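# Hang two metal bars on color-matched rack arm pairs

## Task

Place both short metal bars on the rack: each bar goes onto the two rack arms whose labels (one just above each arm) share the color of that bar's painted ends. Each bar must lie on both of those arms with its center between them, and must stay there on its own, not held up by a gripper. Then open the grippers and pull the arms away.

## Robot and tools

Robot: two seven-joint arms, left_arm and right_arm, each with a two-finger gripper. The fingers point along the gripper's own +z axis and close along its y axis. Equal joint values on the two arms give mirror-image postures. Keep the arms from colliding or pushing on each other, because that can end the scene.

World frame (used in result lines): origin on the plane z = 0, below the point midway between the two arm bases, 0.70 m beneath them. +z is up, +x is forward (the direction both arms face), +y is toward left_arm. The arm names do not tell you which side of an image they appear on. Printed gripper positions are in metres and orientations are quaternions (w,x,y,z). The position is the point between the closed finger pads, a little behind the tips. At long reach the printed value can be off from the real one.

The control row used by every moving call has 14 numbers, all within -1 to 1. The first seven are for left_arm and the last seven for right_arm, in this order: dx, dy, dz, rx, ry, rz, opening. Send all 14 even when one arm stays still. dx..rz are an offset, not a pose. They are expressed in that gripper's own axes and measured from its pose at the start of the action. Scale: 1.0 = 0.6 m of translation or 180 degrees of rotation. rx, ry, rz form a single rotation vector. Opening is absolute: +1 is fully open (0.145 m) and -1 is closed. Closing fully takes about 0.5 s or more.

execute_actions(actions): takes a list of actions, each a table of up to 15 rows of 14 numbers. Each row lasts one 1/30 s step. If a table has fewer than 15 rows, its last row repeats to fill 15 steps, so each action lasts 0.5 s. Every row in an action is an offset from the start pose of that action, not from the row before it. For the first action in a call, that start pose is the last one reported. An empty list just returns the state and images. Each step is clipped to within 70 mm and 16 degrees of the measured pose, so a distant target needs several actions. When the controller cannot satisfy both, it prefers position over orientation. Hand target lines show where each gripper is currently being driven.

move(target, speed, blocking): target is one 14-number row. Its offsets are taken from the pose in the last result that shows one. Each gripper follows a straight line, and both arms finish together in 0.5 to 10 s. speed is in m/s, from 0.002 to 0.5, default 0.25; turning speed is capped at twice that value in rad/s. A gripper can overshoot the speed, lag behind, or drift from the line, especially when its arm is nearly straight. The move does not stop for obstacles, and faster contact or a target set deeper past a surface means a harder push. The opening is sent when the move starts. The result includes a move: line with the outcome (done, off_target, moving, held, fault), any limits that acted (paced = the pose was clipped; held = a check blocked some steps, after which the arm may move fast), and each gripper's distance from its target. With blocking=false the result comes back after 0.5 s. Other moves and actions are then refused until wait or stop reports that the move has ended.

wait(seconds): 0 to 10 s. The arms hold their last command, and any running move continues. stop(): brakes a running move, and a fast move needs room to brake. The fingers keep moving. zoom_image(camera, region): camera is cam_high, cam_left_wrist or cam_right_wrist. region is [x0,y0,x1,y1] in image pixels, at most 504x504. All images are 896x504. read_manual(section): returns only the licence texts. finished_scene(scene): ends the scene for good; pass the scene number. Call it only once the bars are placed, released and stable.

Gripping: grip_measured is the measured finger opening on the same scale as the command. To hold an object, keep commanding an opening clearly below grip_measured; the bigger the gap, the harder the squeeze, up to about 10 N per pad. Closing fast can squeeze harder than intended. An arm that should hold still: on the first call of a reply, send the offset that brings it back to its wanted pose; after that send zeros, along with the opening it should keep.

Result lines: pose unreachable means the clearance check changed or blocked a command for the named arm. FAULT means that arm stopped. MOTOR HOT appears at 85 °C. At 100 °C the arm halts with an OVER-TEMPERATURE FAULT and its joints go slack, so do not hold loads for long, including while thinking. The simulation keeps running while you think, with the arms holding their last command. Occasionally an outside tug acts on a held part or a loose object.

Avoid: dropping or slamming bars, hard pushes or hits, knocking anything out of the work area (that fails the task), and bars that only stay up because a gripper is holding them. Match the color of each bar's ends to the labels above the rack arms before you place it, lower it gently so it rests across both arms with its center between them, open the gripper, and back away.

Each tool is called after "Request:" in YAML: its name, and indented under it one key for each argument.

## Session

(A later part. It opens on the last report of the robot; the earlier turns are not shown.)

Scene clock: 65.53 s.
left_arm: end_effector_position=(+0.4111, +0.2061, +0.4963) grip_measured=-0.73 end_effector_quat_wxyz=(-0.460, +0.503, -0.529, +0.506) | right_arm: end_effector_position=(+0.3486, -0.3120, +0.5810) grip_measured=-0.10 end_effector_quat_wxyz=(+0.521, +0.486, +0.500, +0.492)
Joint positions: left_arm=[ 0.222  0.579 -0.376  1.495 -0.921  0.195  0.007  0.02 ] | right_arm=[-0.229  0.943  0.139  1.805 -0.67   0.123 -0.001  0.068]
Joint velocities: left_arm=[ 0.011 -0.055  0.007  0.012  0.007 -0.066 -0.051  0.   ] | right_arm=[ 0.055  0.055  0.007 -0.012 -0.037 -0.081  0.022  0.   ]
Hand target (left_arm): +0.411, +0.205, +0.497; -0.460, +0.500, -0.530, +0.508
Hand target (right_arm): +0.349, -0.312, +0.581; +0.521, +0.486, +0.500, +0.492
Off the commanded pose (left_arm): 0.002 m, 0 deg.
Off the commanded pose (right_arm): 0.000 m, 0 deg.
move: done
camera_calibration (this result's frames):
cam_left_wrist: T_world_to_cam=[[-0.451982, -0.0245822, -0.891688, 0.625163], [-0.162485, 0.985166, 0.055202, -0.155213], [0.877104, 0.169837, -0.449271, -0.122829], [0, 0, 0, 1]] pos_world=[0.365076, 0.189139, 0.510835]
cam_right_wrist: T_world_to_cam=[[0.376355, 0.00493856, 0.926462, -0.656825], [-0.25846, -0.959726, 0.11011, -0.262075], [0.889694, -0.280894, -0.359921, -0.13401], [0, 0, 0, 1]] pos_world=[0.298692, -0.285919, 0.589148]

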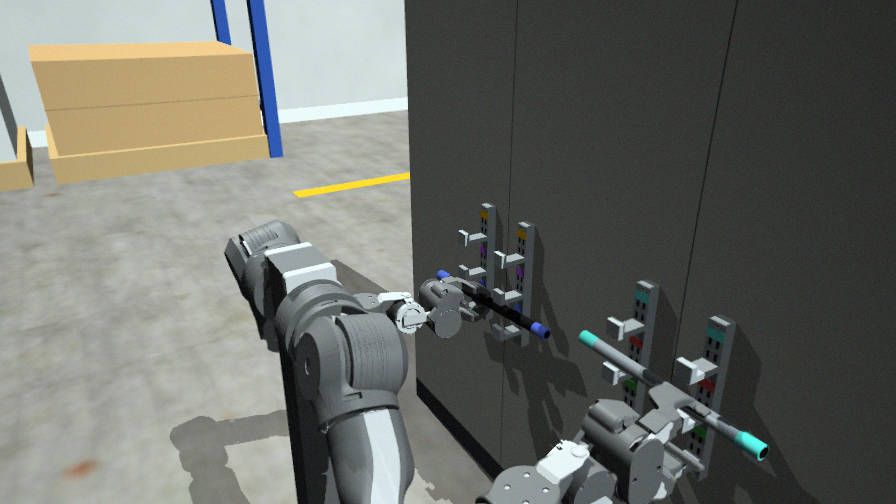

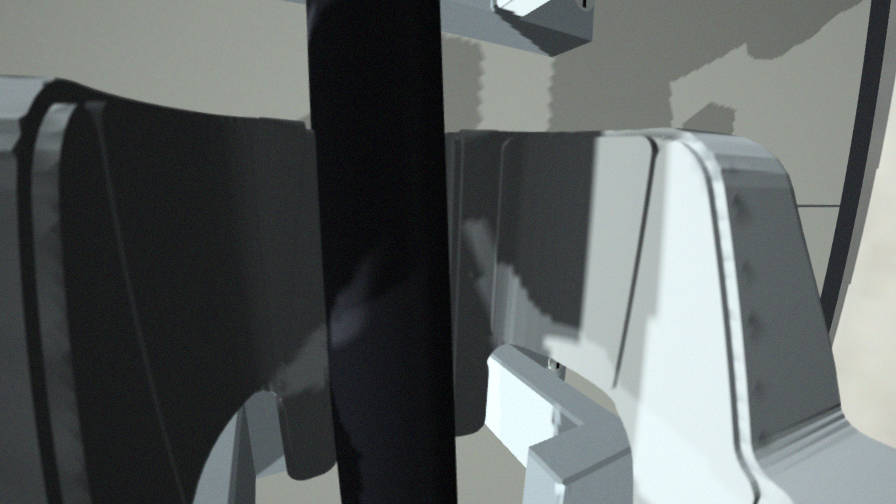

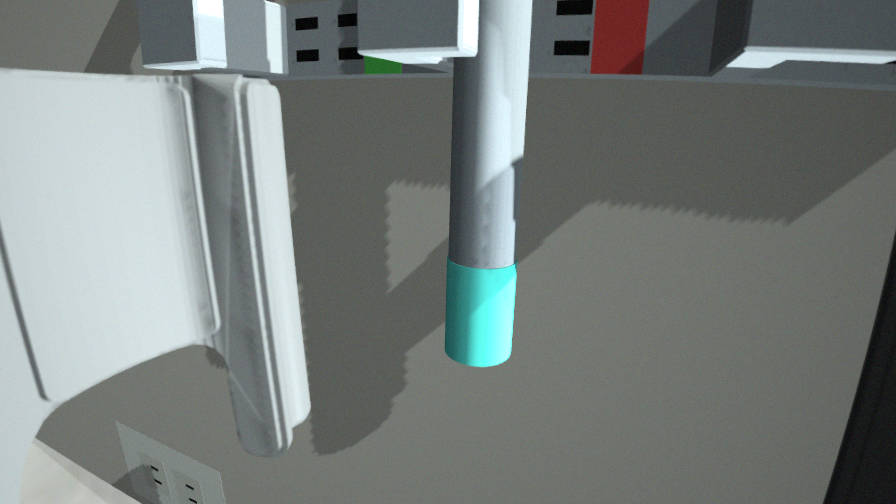

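Request:
move:
  target: [0.006,0,0.033,0,0,0,-1, 0,0,0,0,0,0,-0.1]
  speed: 0.04

Request:
zoom_image:
  camera: "cam_high"
  region: [400, 220, 580, 370]

Scene clock: 66.73 s.
left_arm: end_effector_position=(+0.4298, +0.2020, +0.4937) grip_measured=-0.73 end_effector_quat_wxyz=(-0.459, +0.505, -0.530, +0.504) | right_arm: end_effector_position=(+0.3486, -0.3120, +0.5810) grip_measured=-0.10 end_effector_quat_wxyz=(+0.521, +0.486, +0.500, +0.492)
Joint positions: left_arm=[ 0.312  0.532 -0.407  1.392 -0.935  0.177  0.009  0.02 ] | right_arm=[-0.229  0.943  0.139  1.805 -0.67   0.123 -0.001  0.068]
Joint velocities: left_arm=[ 0.055 -0.077  0.007  0.007 -0.051  0.051 -0.007 -0.   ] | right_arm=[ 0.011 -0.055  0.007  0.012 -0.037  0.022  0.037 -0.   ]
Hand target (left_arm): +0.431, +0.201, +0.495; -0.460, +0.502, -0.529, +0.506
Hand target (right_arm): +0.349, -0.312, +0.581; +0.521, +0.486, +0.500, +0.492
Off the commanded pose (left_arm): 0.002 m, 0 deg.
Off the commanded pose (right_arm): 0.000 m, 0 deg.
move: done
camera_calibration (this result's frames):
cam_left_wrist: T_world_to_cam=[[-0.456846, -0.0251629, -0.88919, 0.632227], [-0.163888, 0.984869, 0.0563313, -0.147929], [0.874318, 0.171462, -0.454057, -0.136413], [0, 0, 0, 1]] pos_world=[0.383856, 0.184989, 0.508564]
cam_right_wrist: T_world_to_cam=[[0.376355, 0.00493856, 0.926462, -0.656825], [-0.25846, -0.959726, 0.11011, -0.262075], [0.889694, -0.280894, -0.359921, -0.13401], [0, 0, 0, 1]] pos_world=[0.298692, -0.285919, 0.589148]

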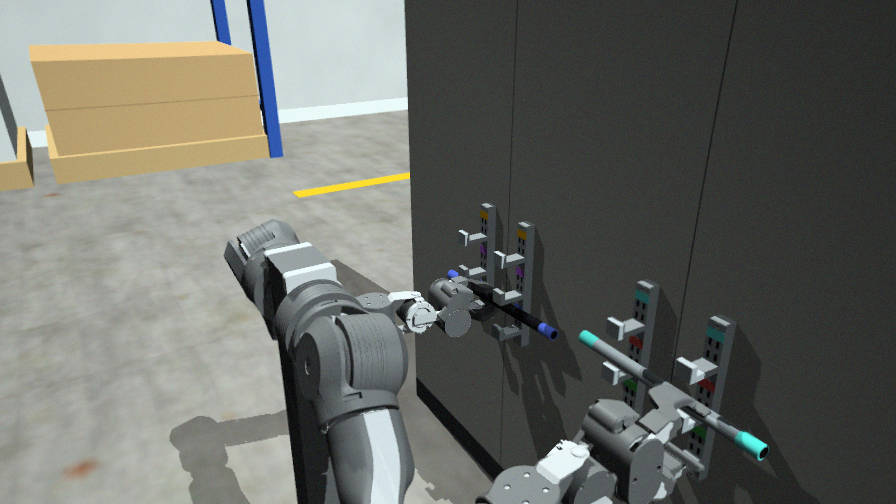

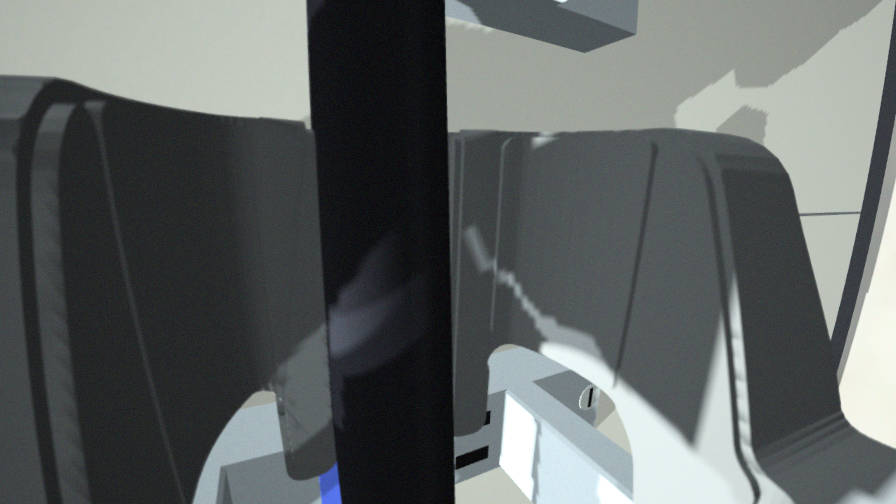

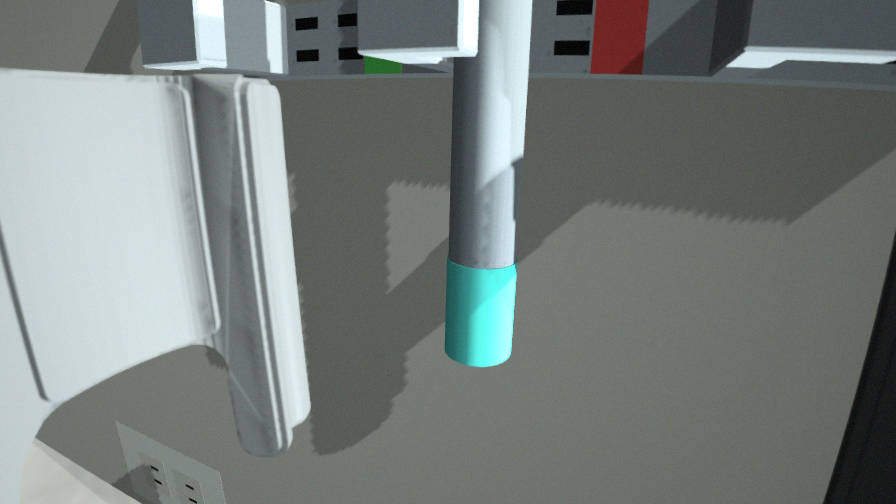

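Region (400, 220, 580, 370) of cam_high's 896x504 image, scaled by 2.800, with more detail than that image has.

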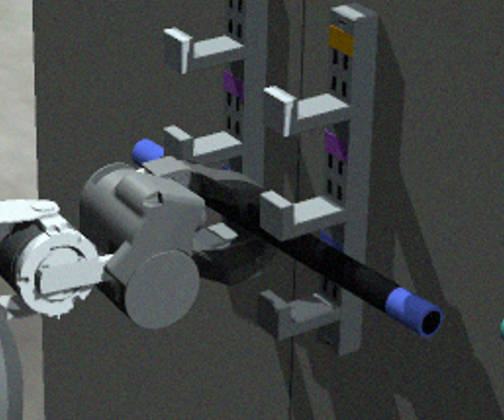

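Past the lip. Lower.

Request:
move:
  target: [0,0.052,0.005,0,0,0,-1, 0,0,0,0,0,0,-0.1]
  speed: 0.04

Request:
zoom_image:
  camera: "cam_high"
  region: [400, 220, 580, 370]

Scene clock: 68.20 s.
left_arm: end_effector_position=(+0.4311, +0.2017, +0.4671) grip_measured=-0.73 end_effector_quat_wxyz=(+0.465, -0.499, +0.528, -0.507) | right_arm: end_effector_position=(+0.3486, -0.3120, +0.5810) grip_measured=-0.10 end_effector_quat_wxyz=(+0.521, +0.486, +0.500, +0.492)
Joint positions: left_arm=[ 0.308  0.472 -0.408  1.253 -0.982  0.122 -0.114  0.02 ] | right_arm=[-0.229  0.943  0.139  1.805 -0.67   0.123 -0.001  0.068]
Joint velocities: left_arm=[-0.011  0.011 -0.017 -0.007 -0.037 -0.007  0.051 -0.   ] | right_arm=[-0.033 -0.011  0.002  0.002 -0.007 -0.007 -0.051 -0.   ]
Hand target (left_arm): +0.431, +0.201, +0.463; +0.459, -0.504, +0.529, -0.504
Hand target (right_arm): +0.349, -0.312, +0.581; +0.521, +0.486, +0.500, +0.492
Off the commanded pose (left_arm): 0.005 m, 1 deg.
Off the commanded pose (right_arm): 0.000 m, 0 deg.
move: off_target (left_arm)
camera_calibration (this result's frames):
cam_left_wrist: T_world_to_cam=[[-0.441348, -0.0186371, -0.897142, 0.604813], [-0.164638, 0.984494, 0.060542, -0.147511], [0.882103, 0.174424, -0.437573, -0.161281], [0, 0, 0, 1]] pos_world=[0.384914, 0.184627, 0.480962]
cam_right_wrist: T_world_to_cam=[[0.376355, 0.00493856, 0.926462, -0.656825], [-0.25846, -0.959726, 0.11011, -0.262075], [0.889694, -0.280894, -0.359921, -0.13401], [0, 0, 0, 1]] pos_world=[0.298692, -0.285919, 0.589148]

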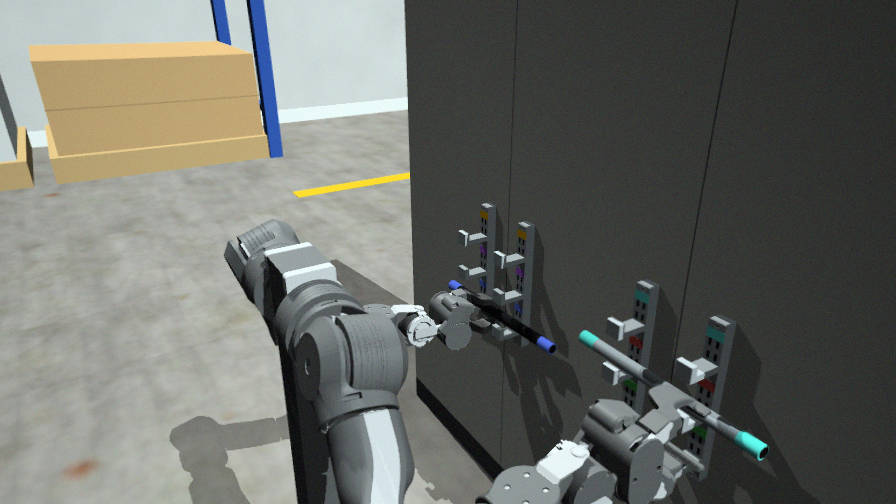

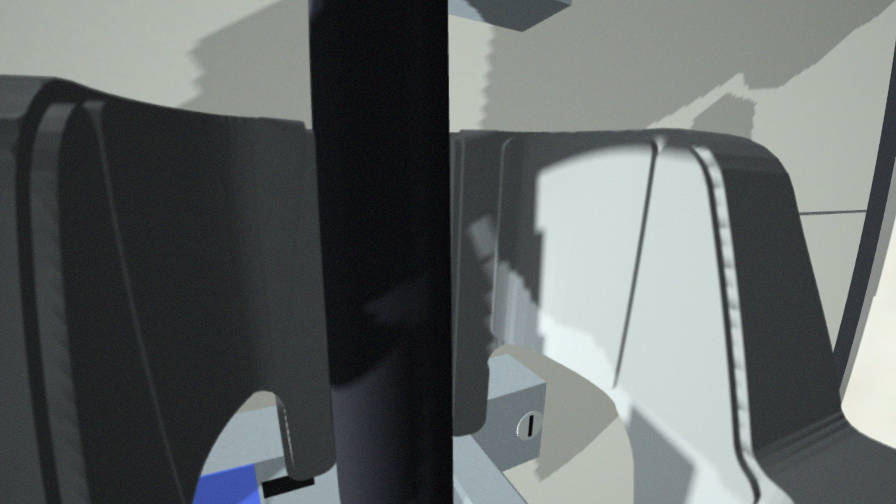

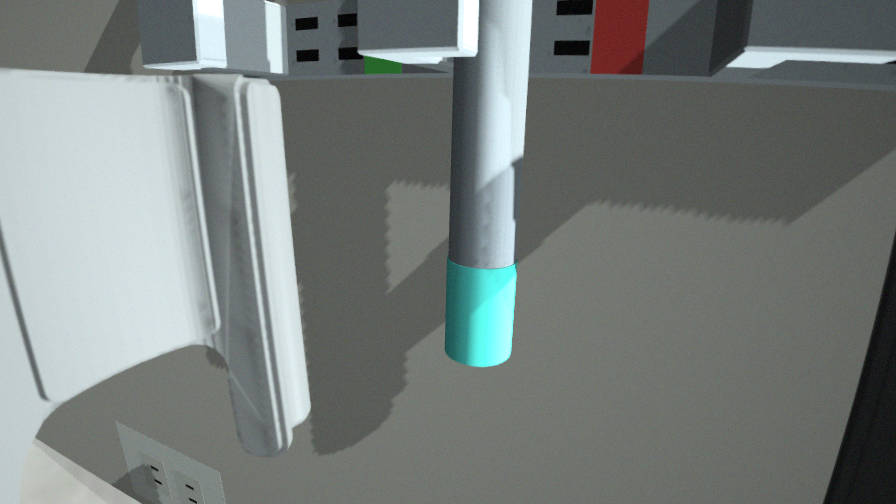

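Region (400, 220, 580, 370) of cam_high's 896x504 image, scaled by 2.800, with more detail than that image has.

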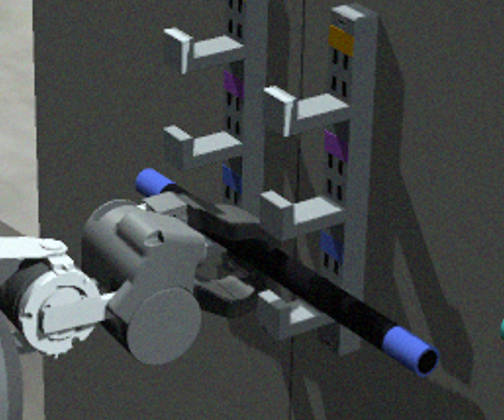

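Request:
move:
  target: [0,0,0,0,0,0,-0.2, 0,-0.055,0.07,0,0,0,-0.1]
  speed: 0.1

Request:
move:
  target: [0,0,-0.15,0,0,0,-0.2, 0,0,0.065,0,0,0,-0.1]
  speed: 0.1

Scene clock: 69.73 s.
left_arm: end_effector_position=(+0.4311, +0.2017, +0.4671) grip_measured=-0.20 end_effector_quat_wxyz=(+0.465, -0.499, +0.527, -0.507) | right_arm: end_effector_position=(+0.3906, -0.3165, +0.5479) grip_measured=-0.10 end_effector_quat_wxyz=(+0.522, +0.489, +0.499, +0.489)
Joint positions: left_arm=[ 0.308  0.472 -0.408  1.253 -0.982  0.122 -0.114  0.061] | right_arm=[ 0.08   0.844 -0.108  1.516 -0.764  0.055 -0.058  0.068]
Joint velocities: left_arm=[-0.011  0.011 -0.007 -0.012 -0.051  0.081 -0.007 -0.   ] | right_arm=[-0.011 -0.033 -0.007  0.012 -0.051 -0.007  0.022 -0.   ]
Hand target (left_arm): +0.431, +0.202, +0.467; +0.465, -0.499, +0.528, -0.507
Hand target (right_arm): +0.391, -0.316, +0.549; +0.523, +0.487, +0.499, +0.491
Off the commanded pose (left_arm): 0.000 m, 0 deg.
Off the commanded pose (right_arm): 0.003 m, 1 deg.
move: done
camera_calibration (this result's frames):
cam_left_wrist: T_world_to_cam=[[-0.441007, -0.0186637, -0.89731, 0.604807], [-0.164667, 0.984495, 0.0604529, -0.147461], [0.882269, 0.174417, -0.437242, -0.161481], [0, 0, 0, 1]] pos_world=[0.384912, 0.184628, 0.481007]
cam_right_wrist: T_world_to_cam=[[0.380564, 0.000419273, 0.924754, -0.644077], [-0.265806, -0.957751, 0.109822, -0.24832], [0.88573, -0.2876, -0.364374, -0.182672], [0, 0, 0, 1]] pos_world=[0.340905, -0.290095, 0.556323]

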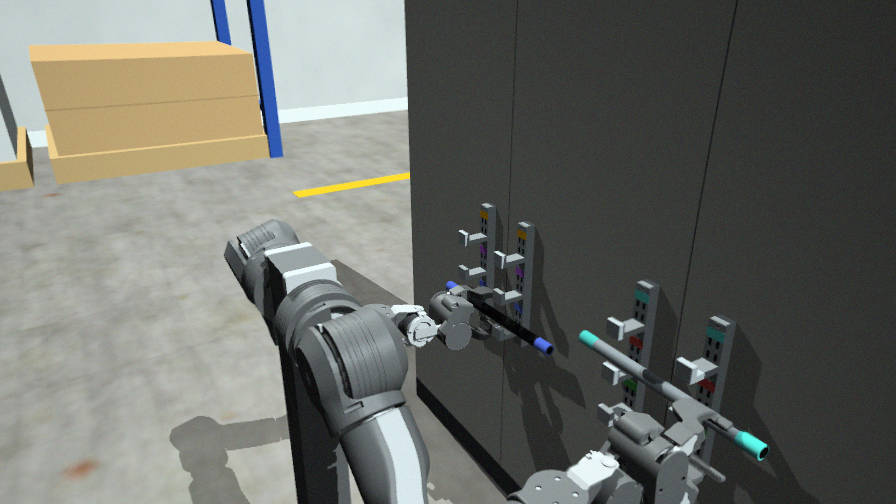

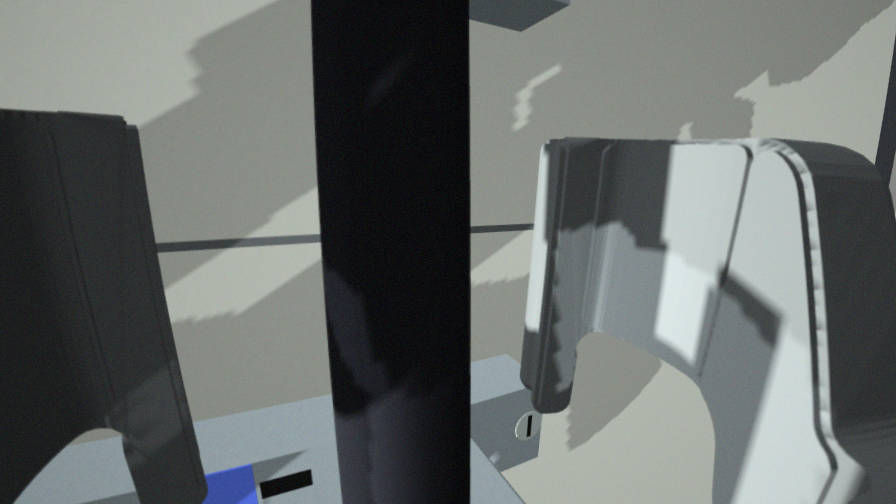

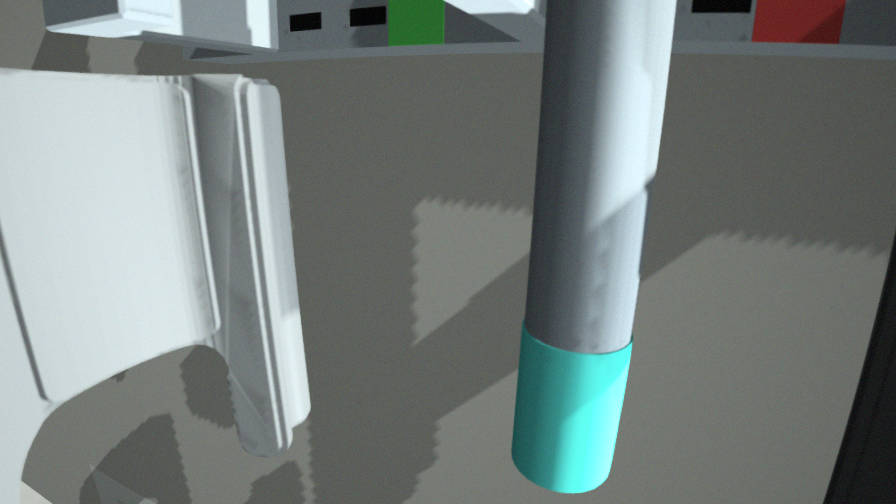

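Scene clock: 70.90 s.
left_arm: end_effector_position=(+0.3401, +0.2062, +0.4669) grip_measured=-0.20 end_effector_quat_wxyz=(-0.458, +0.503, -0.530, +0.505) | right_arm: end_effector_position=(+0.4289, -0.3190, +0.5490) grip_measured=-0.10 end_effector_quat_wxyz=(+0.524, +0.490, +0.496, +0.489)
Joint positions: left_arm=[-0.141  0.605 -0.271  1.689 -0.965  0.213 -0.129  0.061] | right_arm=[ 0.326  0.786 -0.244  1.31  -0.795  0.014 -0.054  0.068]
Joint velocities: left_arm=[ 0.099  0.011 -0.002  0.002 -0.022  0.007  0.037  0.   ] | right_arm=[-0.077 -0.011  0.002  0.007 -0.051  0.007  0.037  0.   ]
Hand target (left_arm): +0.341, +0.207, +0.471; -0.463, +0.501, -0.526, +0.508
Hand target (right_arm): +0.429, -0.318, +0.548; +0.522, +0.490, +0.498, +0.489
Off the commanded pose (left_arm): 0.006 m, 1 deg.
Off the commanded pose (right_arm): 0.002 m, 0 deg.
move: off_target (left_arm)
camera_calibration (this result's frames):
cam_left_wrist: T_world_to_cam=[[-0.455699, -0.0233485, -0.889828, 0.56707], [-0.160308, 0.985464, 0.0562389, -0.166544], [0.87558, 0.168274, -0.452817, -0.0712698], [0, 0, 0, 1]] pos_world=[0.294117, 0.189356, 0.481688]
cam_right_wrist: T_world_to_cam=[[0.376646, -0.0039484, 0.926349, -0.66024], [-0.272051, -0.956367, 0.106537, -0.235711], [0.885509, -0.292141, -0.361287, -0.219974], [0, 0, 0, 1]] pos_world=[0.379341, -0.292296, 0.557251]

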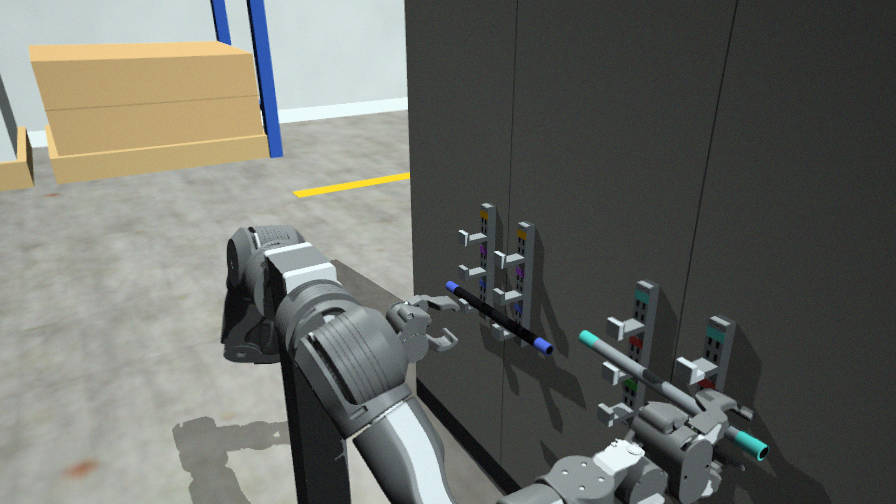

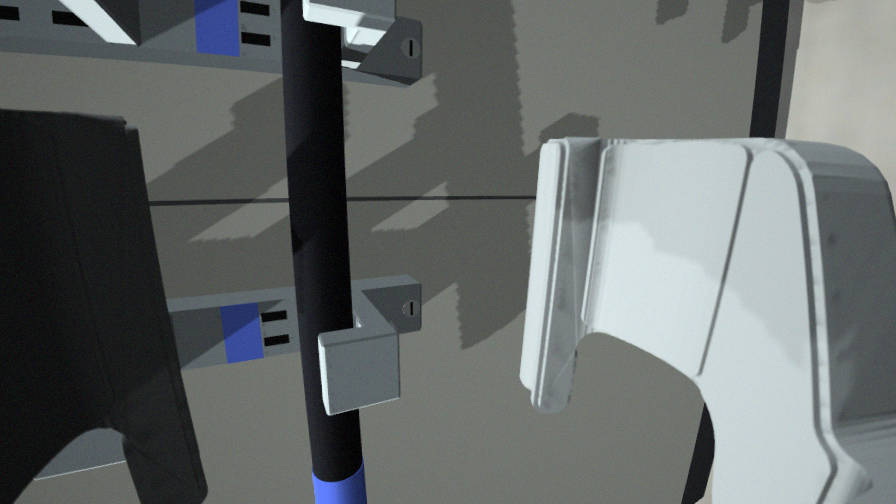

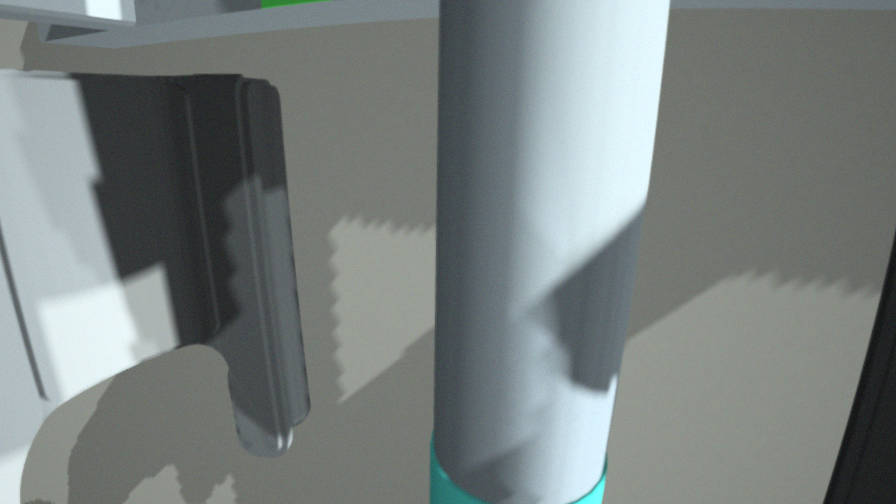

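Request:
move:
  target: [0,0,0,0,0,0,-0.2, 0,0,0.004,0,0,0,-1]

Request:
move:
  target: [0,0,-0.1,0,0,0,-0.2, 0,0.058,0,0,0,0,-1]
  speed: 0.06

Scene clock: 72.33 s.
left_arm: end_effector_position=(+0.3401, +0.2062, +0.4669) grip_measured=-0.20 end_effector_quat_wxyz=(-0.458, +0.503, -0.530, +0.505) | right_arm: end_effector_position=(+0.4312, -0.3190, +0.5510) grip_measured=-0.72 end_effector_quat_wxyz=(+0.523, +0.492, +0.491, +0.494)
Joint positions: left_arm=[-0.141  0.605 -0.271  1.689 -0.965  0.213 -0.129  0.061] | right_arm=[ 0.342  0.785 -0.256  1.3   -0.779  0.014 -0.061  0.021]
Joint velocities: left_arm=[-0.033 -0.011 -0.012  0.007 -0.051  0.007 -0.022  0.   ] | right_arm=[ 0.011 -0.033  0.017  0.002  0.022  0.007 -0.007 -0.   ]
Hand target (left_arm): +0.340, +0.206, +0.467; -0.458, +0.503, -0.530, +0.505
Hand target (right_arm): +0.431, -0.319, +0.549; +0.524, +0.490, +0.496, +0.489
Off the commanded pose (left_arm): 0.000 m, 0 deg.
Off the commanded pose (right_arm): 0.002 m, 1 deg.
move: done
camera_calibration (this result's frames):
cam_left_wrist: T_world_to_cam=[[-0.455699, -0.0233485, -0.889828, 0.56707], [-0.160308, 0.985464, 0.0562389, -0.166544], [0.87558, 0.168274, -0.452817, -0.0712698], [0, 0, 0, 1]] pos_world=[0.294117, 0.189356, 0.481688]
cam_right_wrist: T_world_to_cam=[[0.369557, -0.0165161, 0.929061, -0.665417], [-0.273131, -0.957604, 0.0916212, -0.227034], [0.888159, -0.287614, -0.358401, -0.222559], [0, 0, 0, 1]] pos_world=[0.381568, -0.29241, 0.559249]

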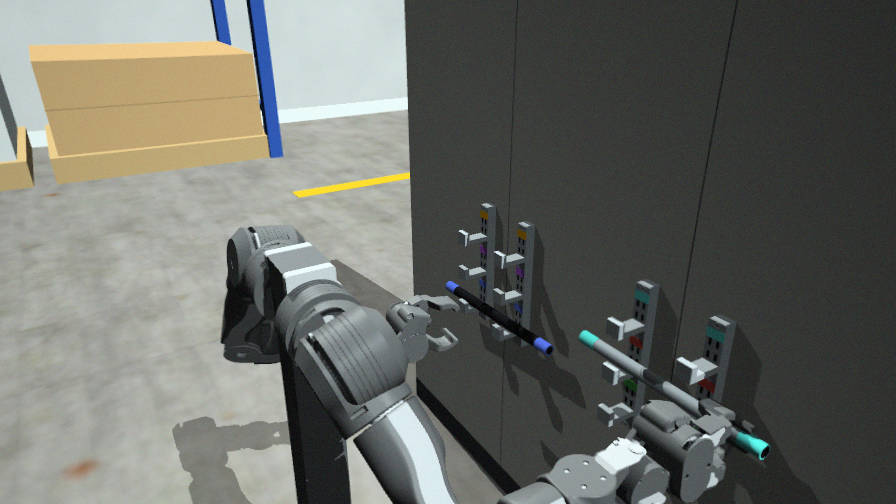

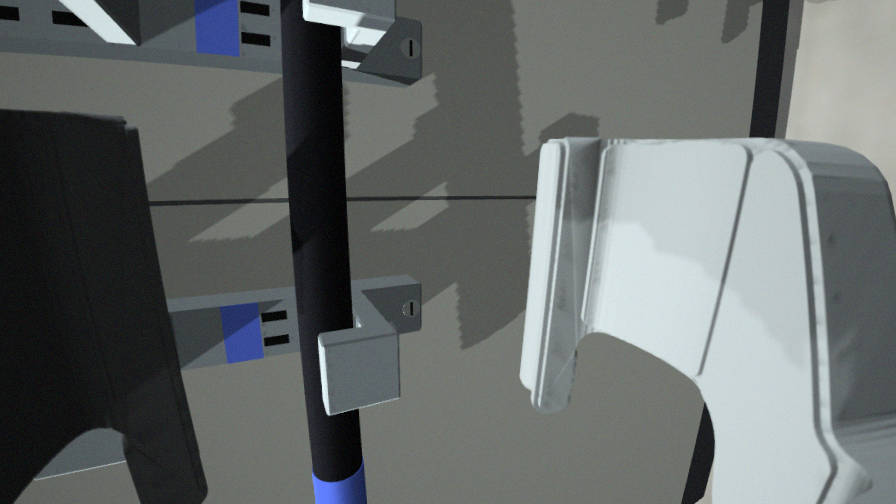

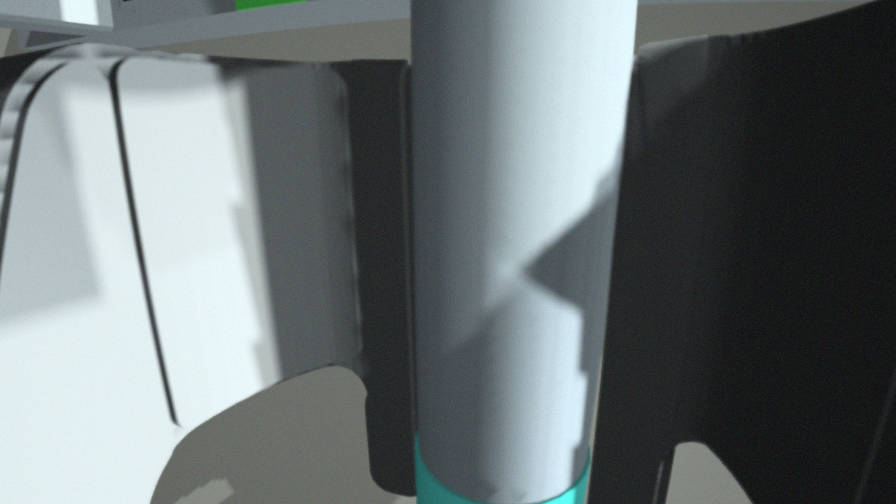

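Scene clock: 73.57 s.
left_arm: end_effector_position=(+0.2794, +0.2101, +0.4668) grip_measured=-0.20 end_effector_quat_wxyz=(-0.453, +0.509, -0.532, +0.503) | right_arm: end_effector_position=(+0.4302, -0.3158, +0.5805) grip_measured=-0.73 end_effector_quat_wxyz=(+0.519, +0.493, +0.496, +0.492)
Joint positions: left_arm=[-0.473  0.634 -0.142  1.887 -0.978  0.22  -0.211  0.061] | right_arm=[ 0.356  0.829 -0.217  1.407 -0.753  0.045  0.065  0.02 ]
Joint velocities: left_arm=[ 0.011 -0.011 -0.012 -0.007 -0.007 -0.007  0.037 -0.   ] | right_arm=[-0.011  0.055 -0.007  0.007  0.022  0.037  0.081 -0.   ]
Hand target (left_arm): +0.280, +0.210, +0.471; -0.457, +0.505, -0.529, +0.506
Hand target (right_arm): +0.430, -0.317, +0.586; +0.522, +0.492, +0.491, +0.494
Off the commanded pose (left_arm): 0.004 m, 1 deg.
Off the commanded pose (right_arm): 0.006 m, 1 deg.
move: off_target (left_arm, right_arm)
camera_calibration (this result's frames):
cam_left_wrist: T_world_to_cam=[[-0.468852, -0.0297057, -0.882777, 0.541078], [-0.16177, 0.985417, 0.0527579, -0.178046], [0.868337, 0.167542, -0.46682, -0.0100926], [0, 0, 0, 1]] pos_world=[0.233647, 0.193214, 0.482333]
cam_right_wrist: T_world_to_cam=[[0.381027, -0.0117944, 0.924489, -0.693223], [-0.265968, -0.95905, 0.0973831, -0.233819], [0.885483, -0.28299, -0.368561, -0.201637], [0, 0, 0, 1]] pos_world=[0.380494, -0.289482, 0.589331]

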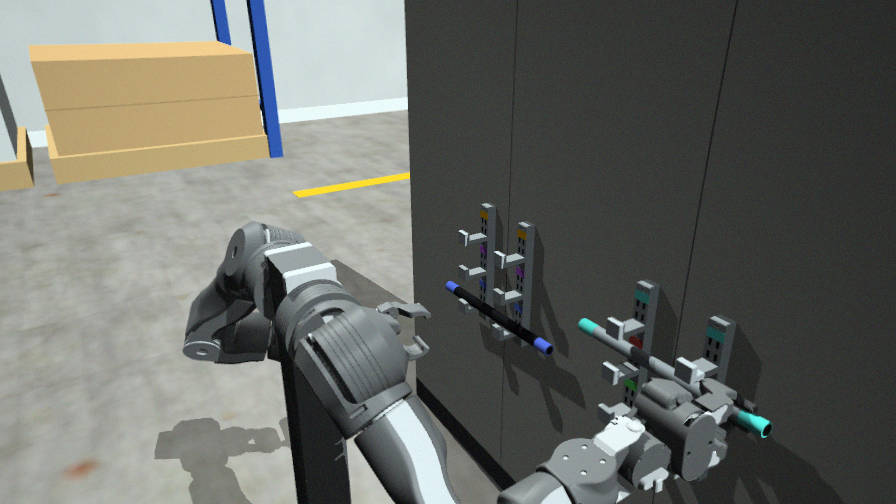

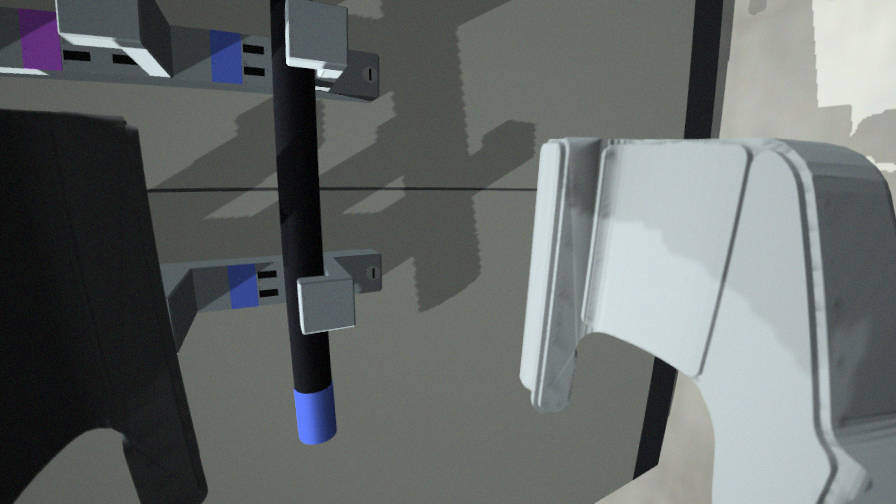

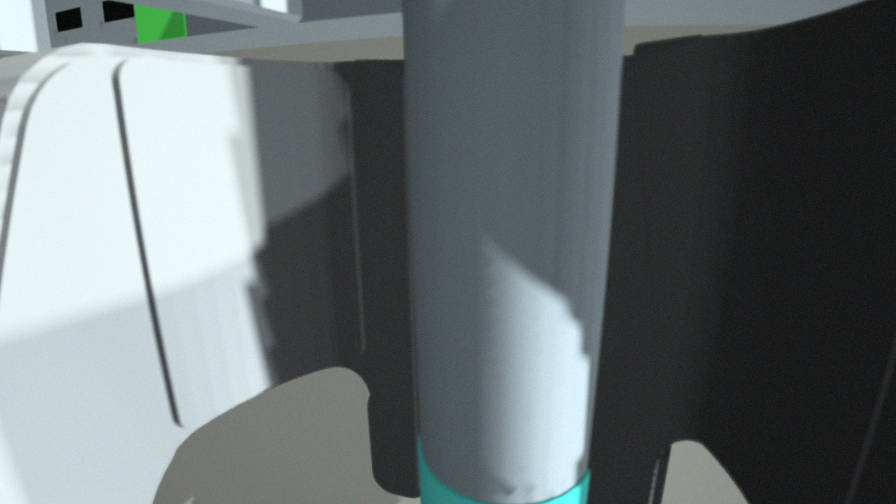

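Request:
move:
  target: [0,0,0,0,0,0,-0.2, 0,0.004,-0.11,0,0,0,-1]
  speed: 0.05

Request:
zoom_image:
  camera: "cam_high"
  region: [540, 260, 820, 500]

Scene clock: 75.47 s.
left_arm: end_effector_position=(+0.2794, +0.2100, +0.4668) grip_measured=-0.20 end_effector_quat_wxyz=(-0.453, +0.509, -0.532, +0.503) | right_arm: end_effector_position=(+0.3646, -0.3127, +0.5787) grip_measured=-0.73 end_effector_quat_wxyz=(+0.515, +0.494, +0.502, +0.489)
Joint positions: left_arm=[-0.473  0.634 -0.142  1.887 -0.979  0.22  -0.211  0.061] | right_arm=[-0.098  0.896  0.086  1.74  -0.71   0.094  0.068  0.02 ]
Joint velocities: left_arm=[-0.033 -0.033  0.012  0.007  0.11   0.022 -0.037  0.   ] | right_arm=[-0.121  0.033 -0.002 -0.002  0.007 -0.037 -0.007 -0.   ]
Hand target (left_arm): +0.279, +0.210, +0.467; -0.453, +0.509, -0.532, +0.503
Hand target (right_arm): +0.365, -0.313, +0.583; +0.518, +0.492, +0.498, +0.492
Off the commanded pose (left_arm): 0.000 m, 0 deg.
Off the commanded pose (right_arm): 0.003 m, 1 deg.
move: done
camera_calibration (this result's frames):
cam_left_wrist: T_world_to_cam=[[-0.468757, -0.029348, -0.88284, 0.541018], [-0.161672, 0.985416, 0.053084, -0.178214], [0.868406, 0.167614, -0.466665, -0.0101912], [0, 0, 0, 1]] pos_world=[0.233644, 0.193201, 0.482337]
cam_right_wrist: T_world_to_cam=[[0.392577, -0.006127, 0.919699, -0.666139], [-0.259836, -0.95998, 0.104517, -0.254772], [0.882252, -0.280001, -0.378458, -0.135483], [0, 0, 0, 1]] pos_world=[0.314842, -0.286593, 0.588001]

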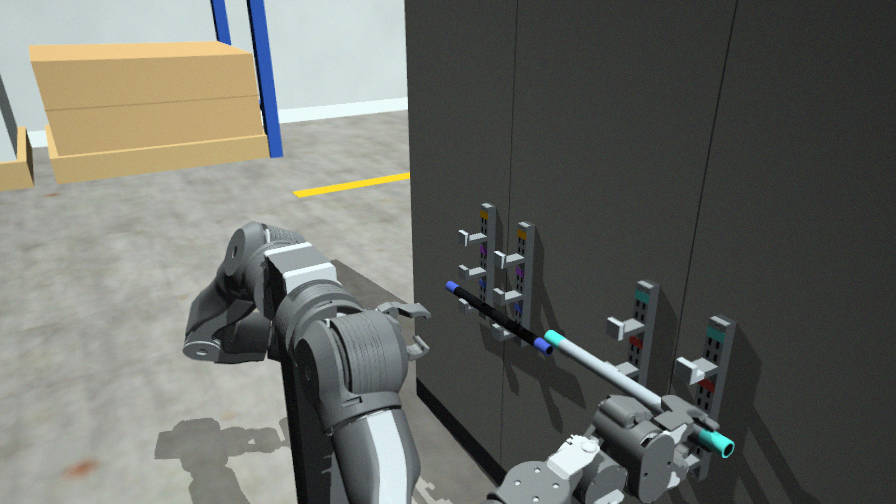

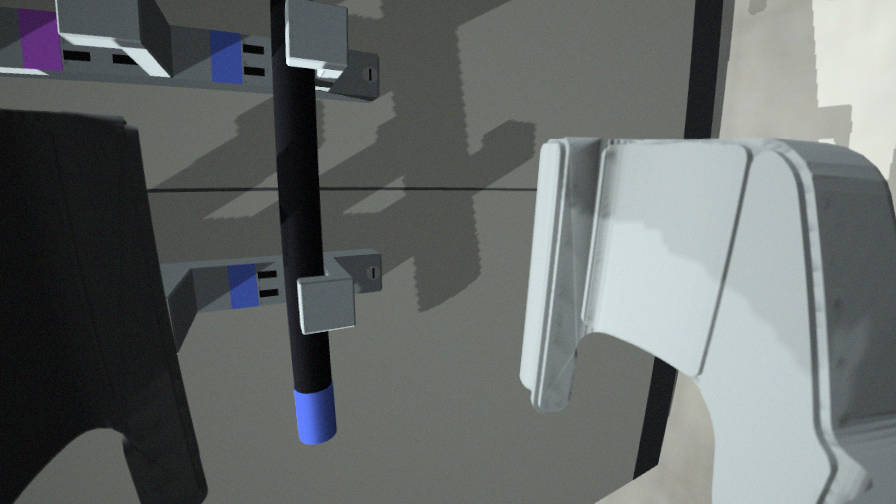

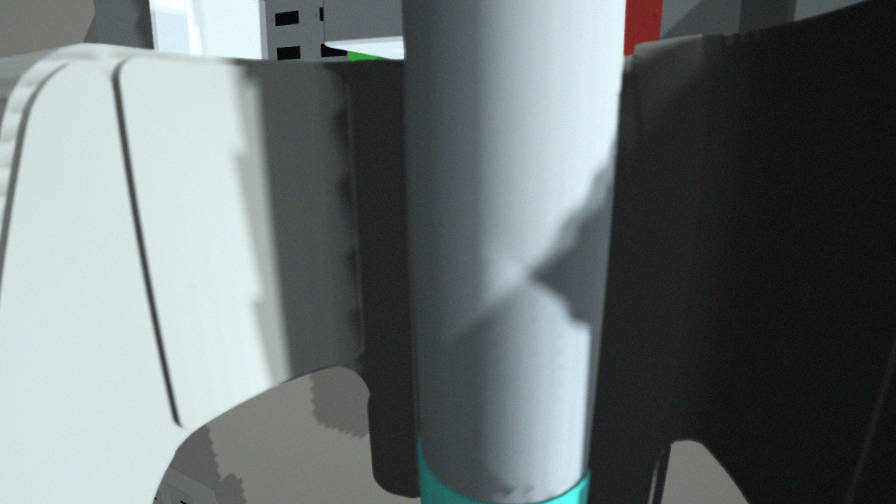

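Region (540, 260, 820, 500) of cam_high's 896x504 image, scaled by 1.800, with more detail than that image has; it fills the top 432 rows of this view, and the rest is white.

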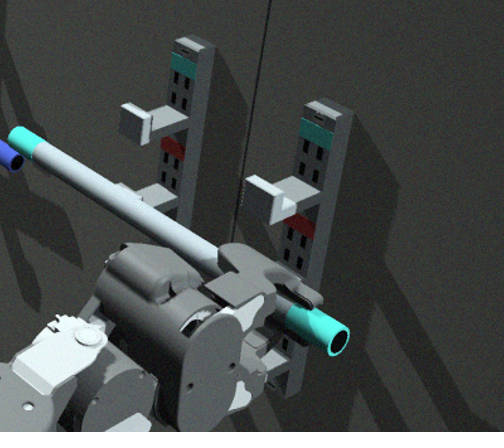

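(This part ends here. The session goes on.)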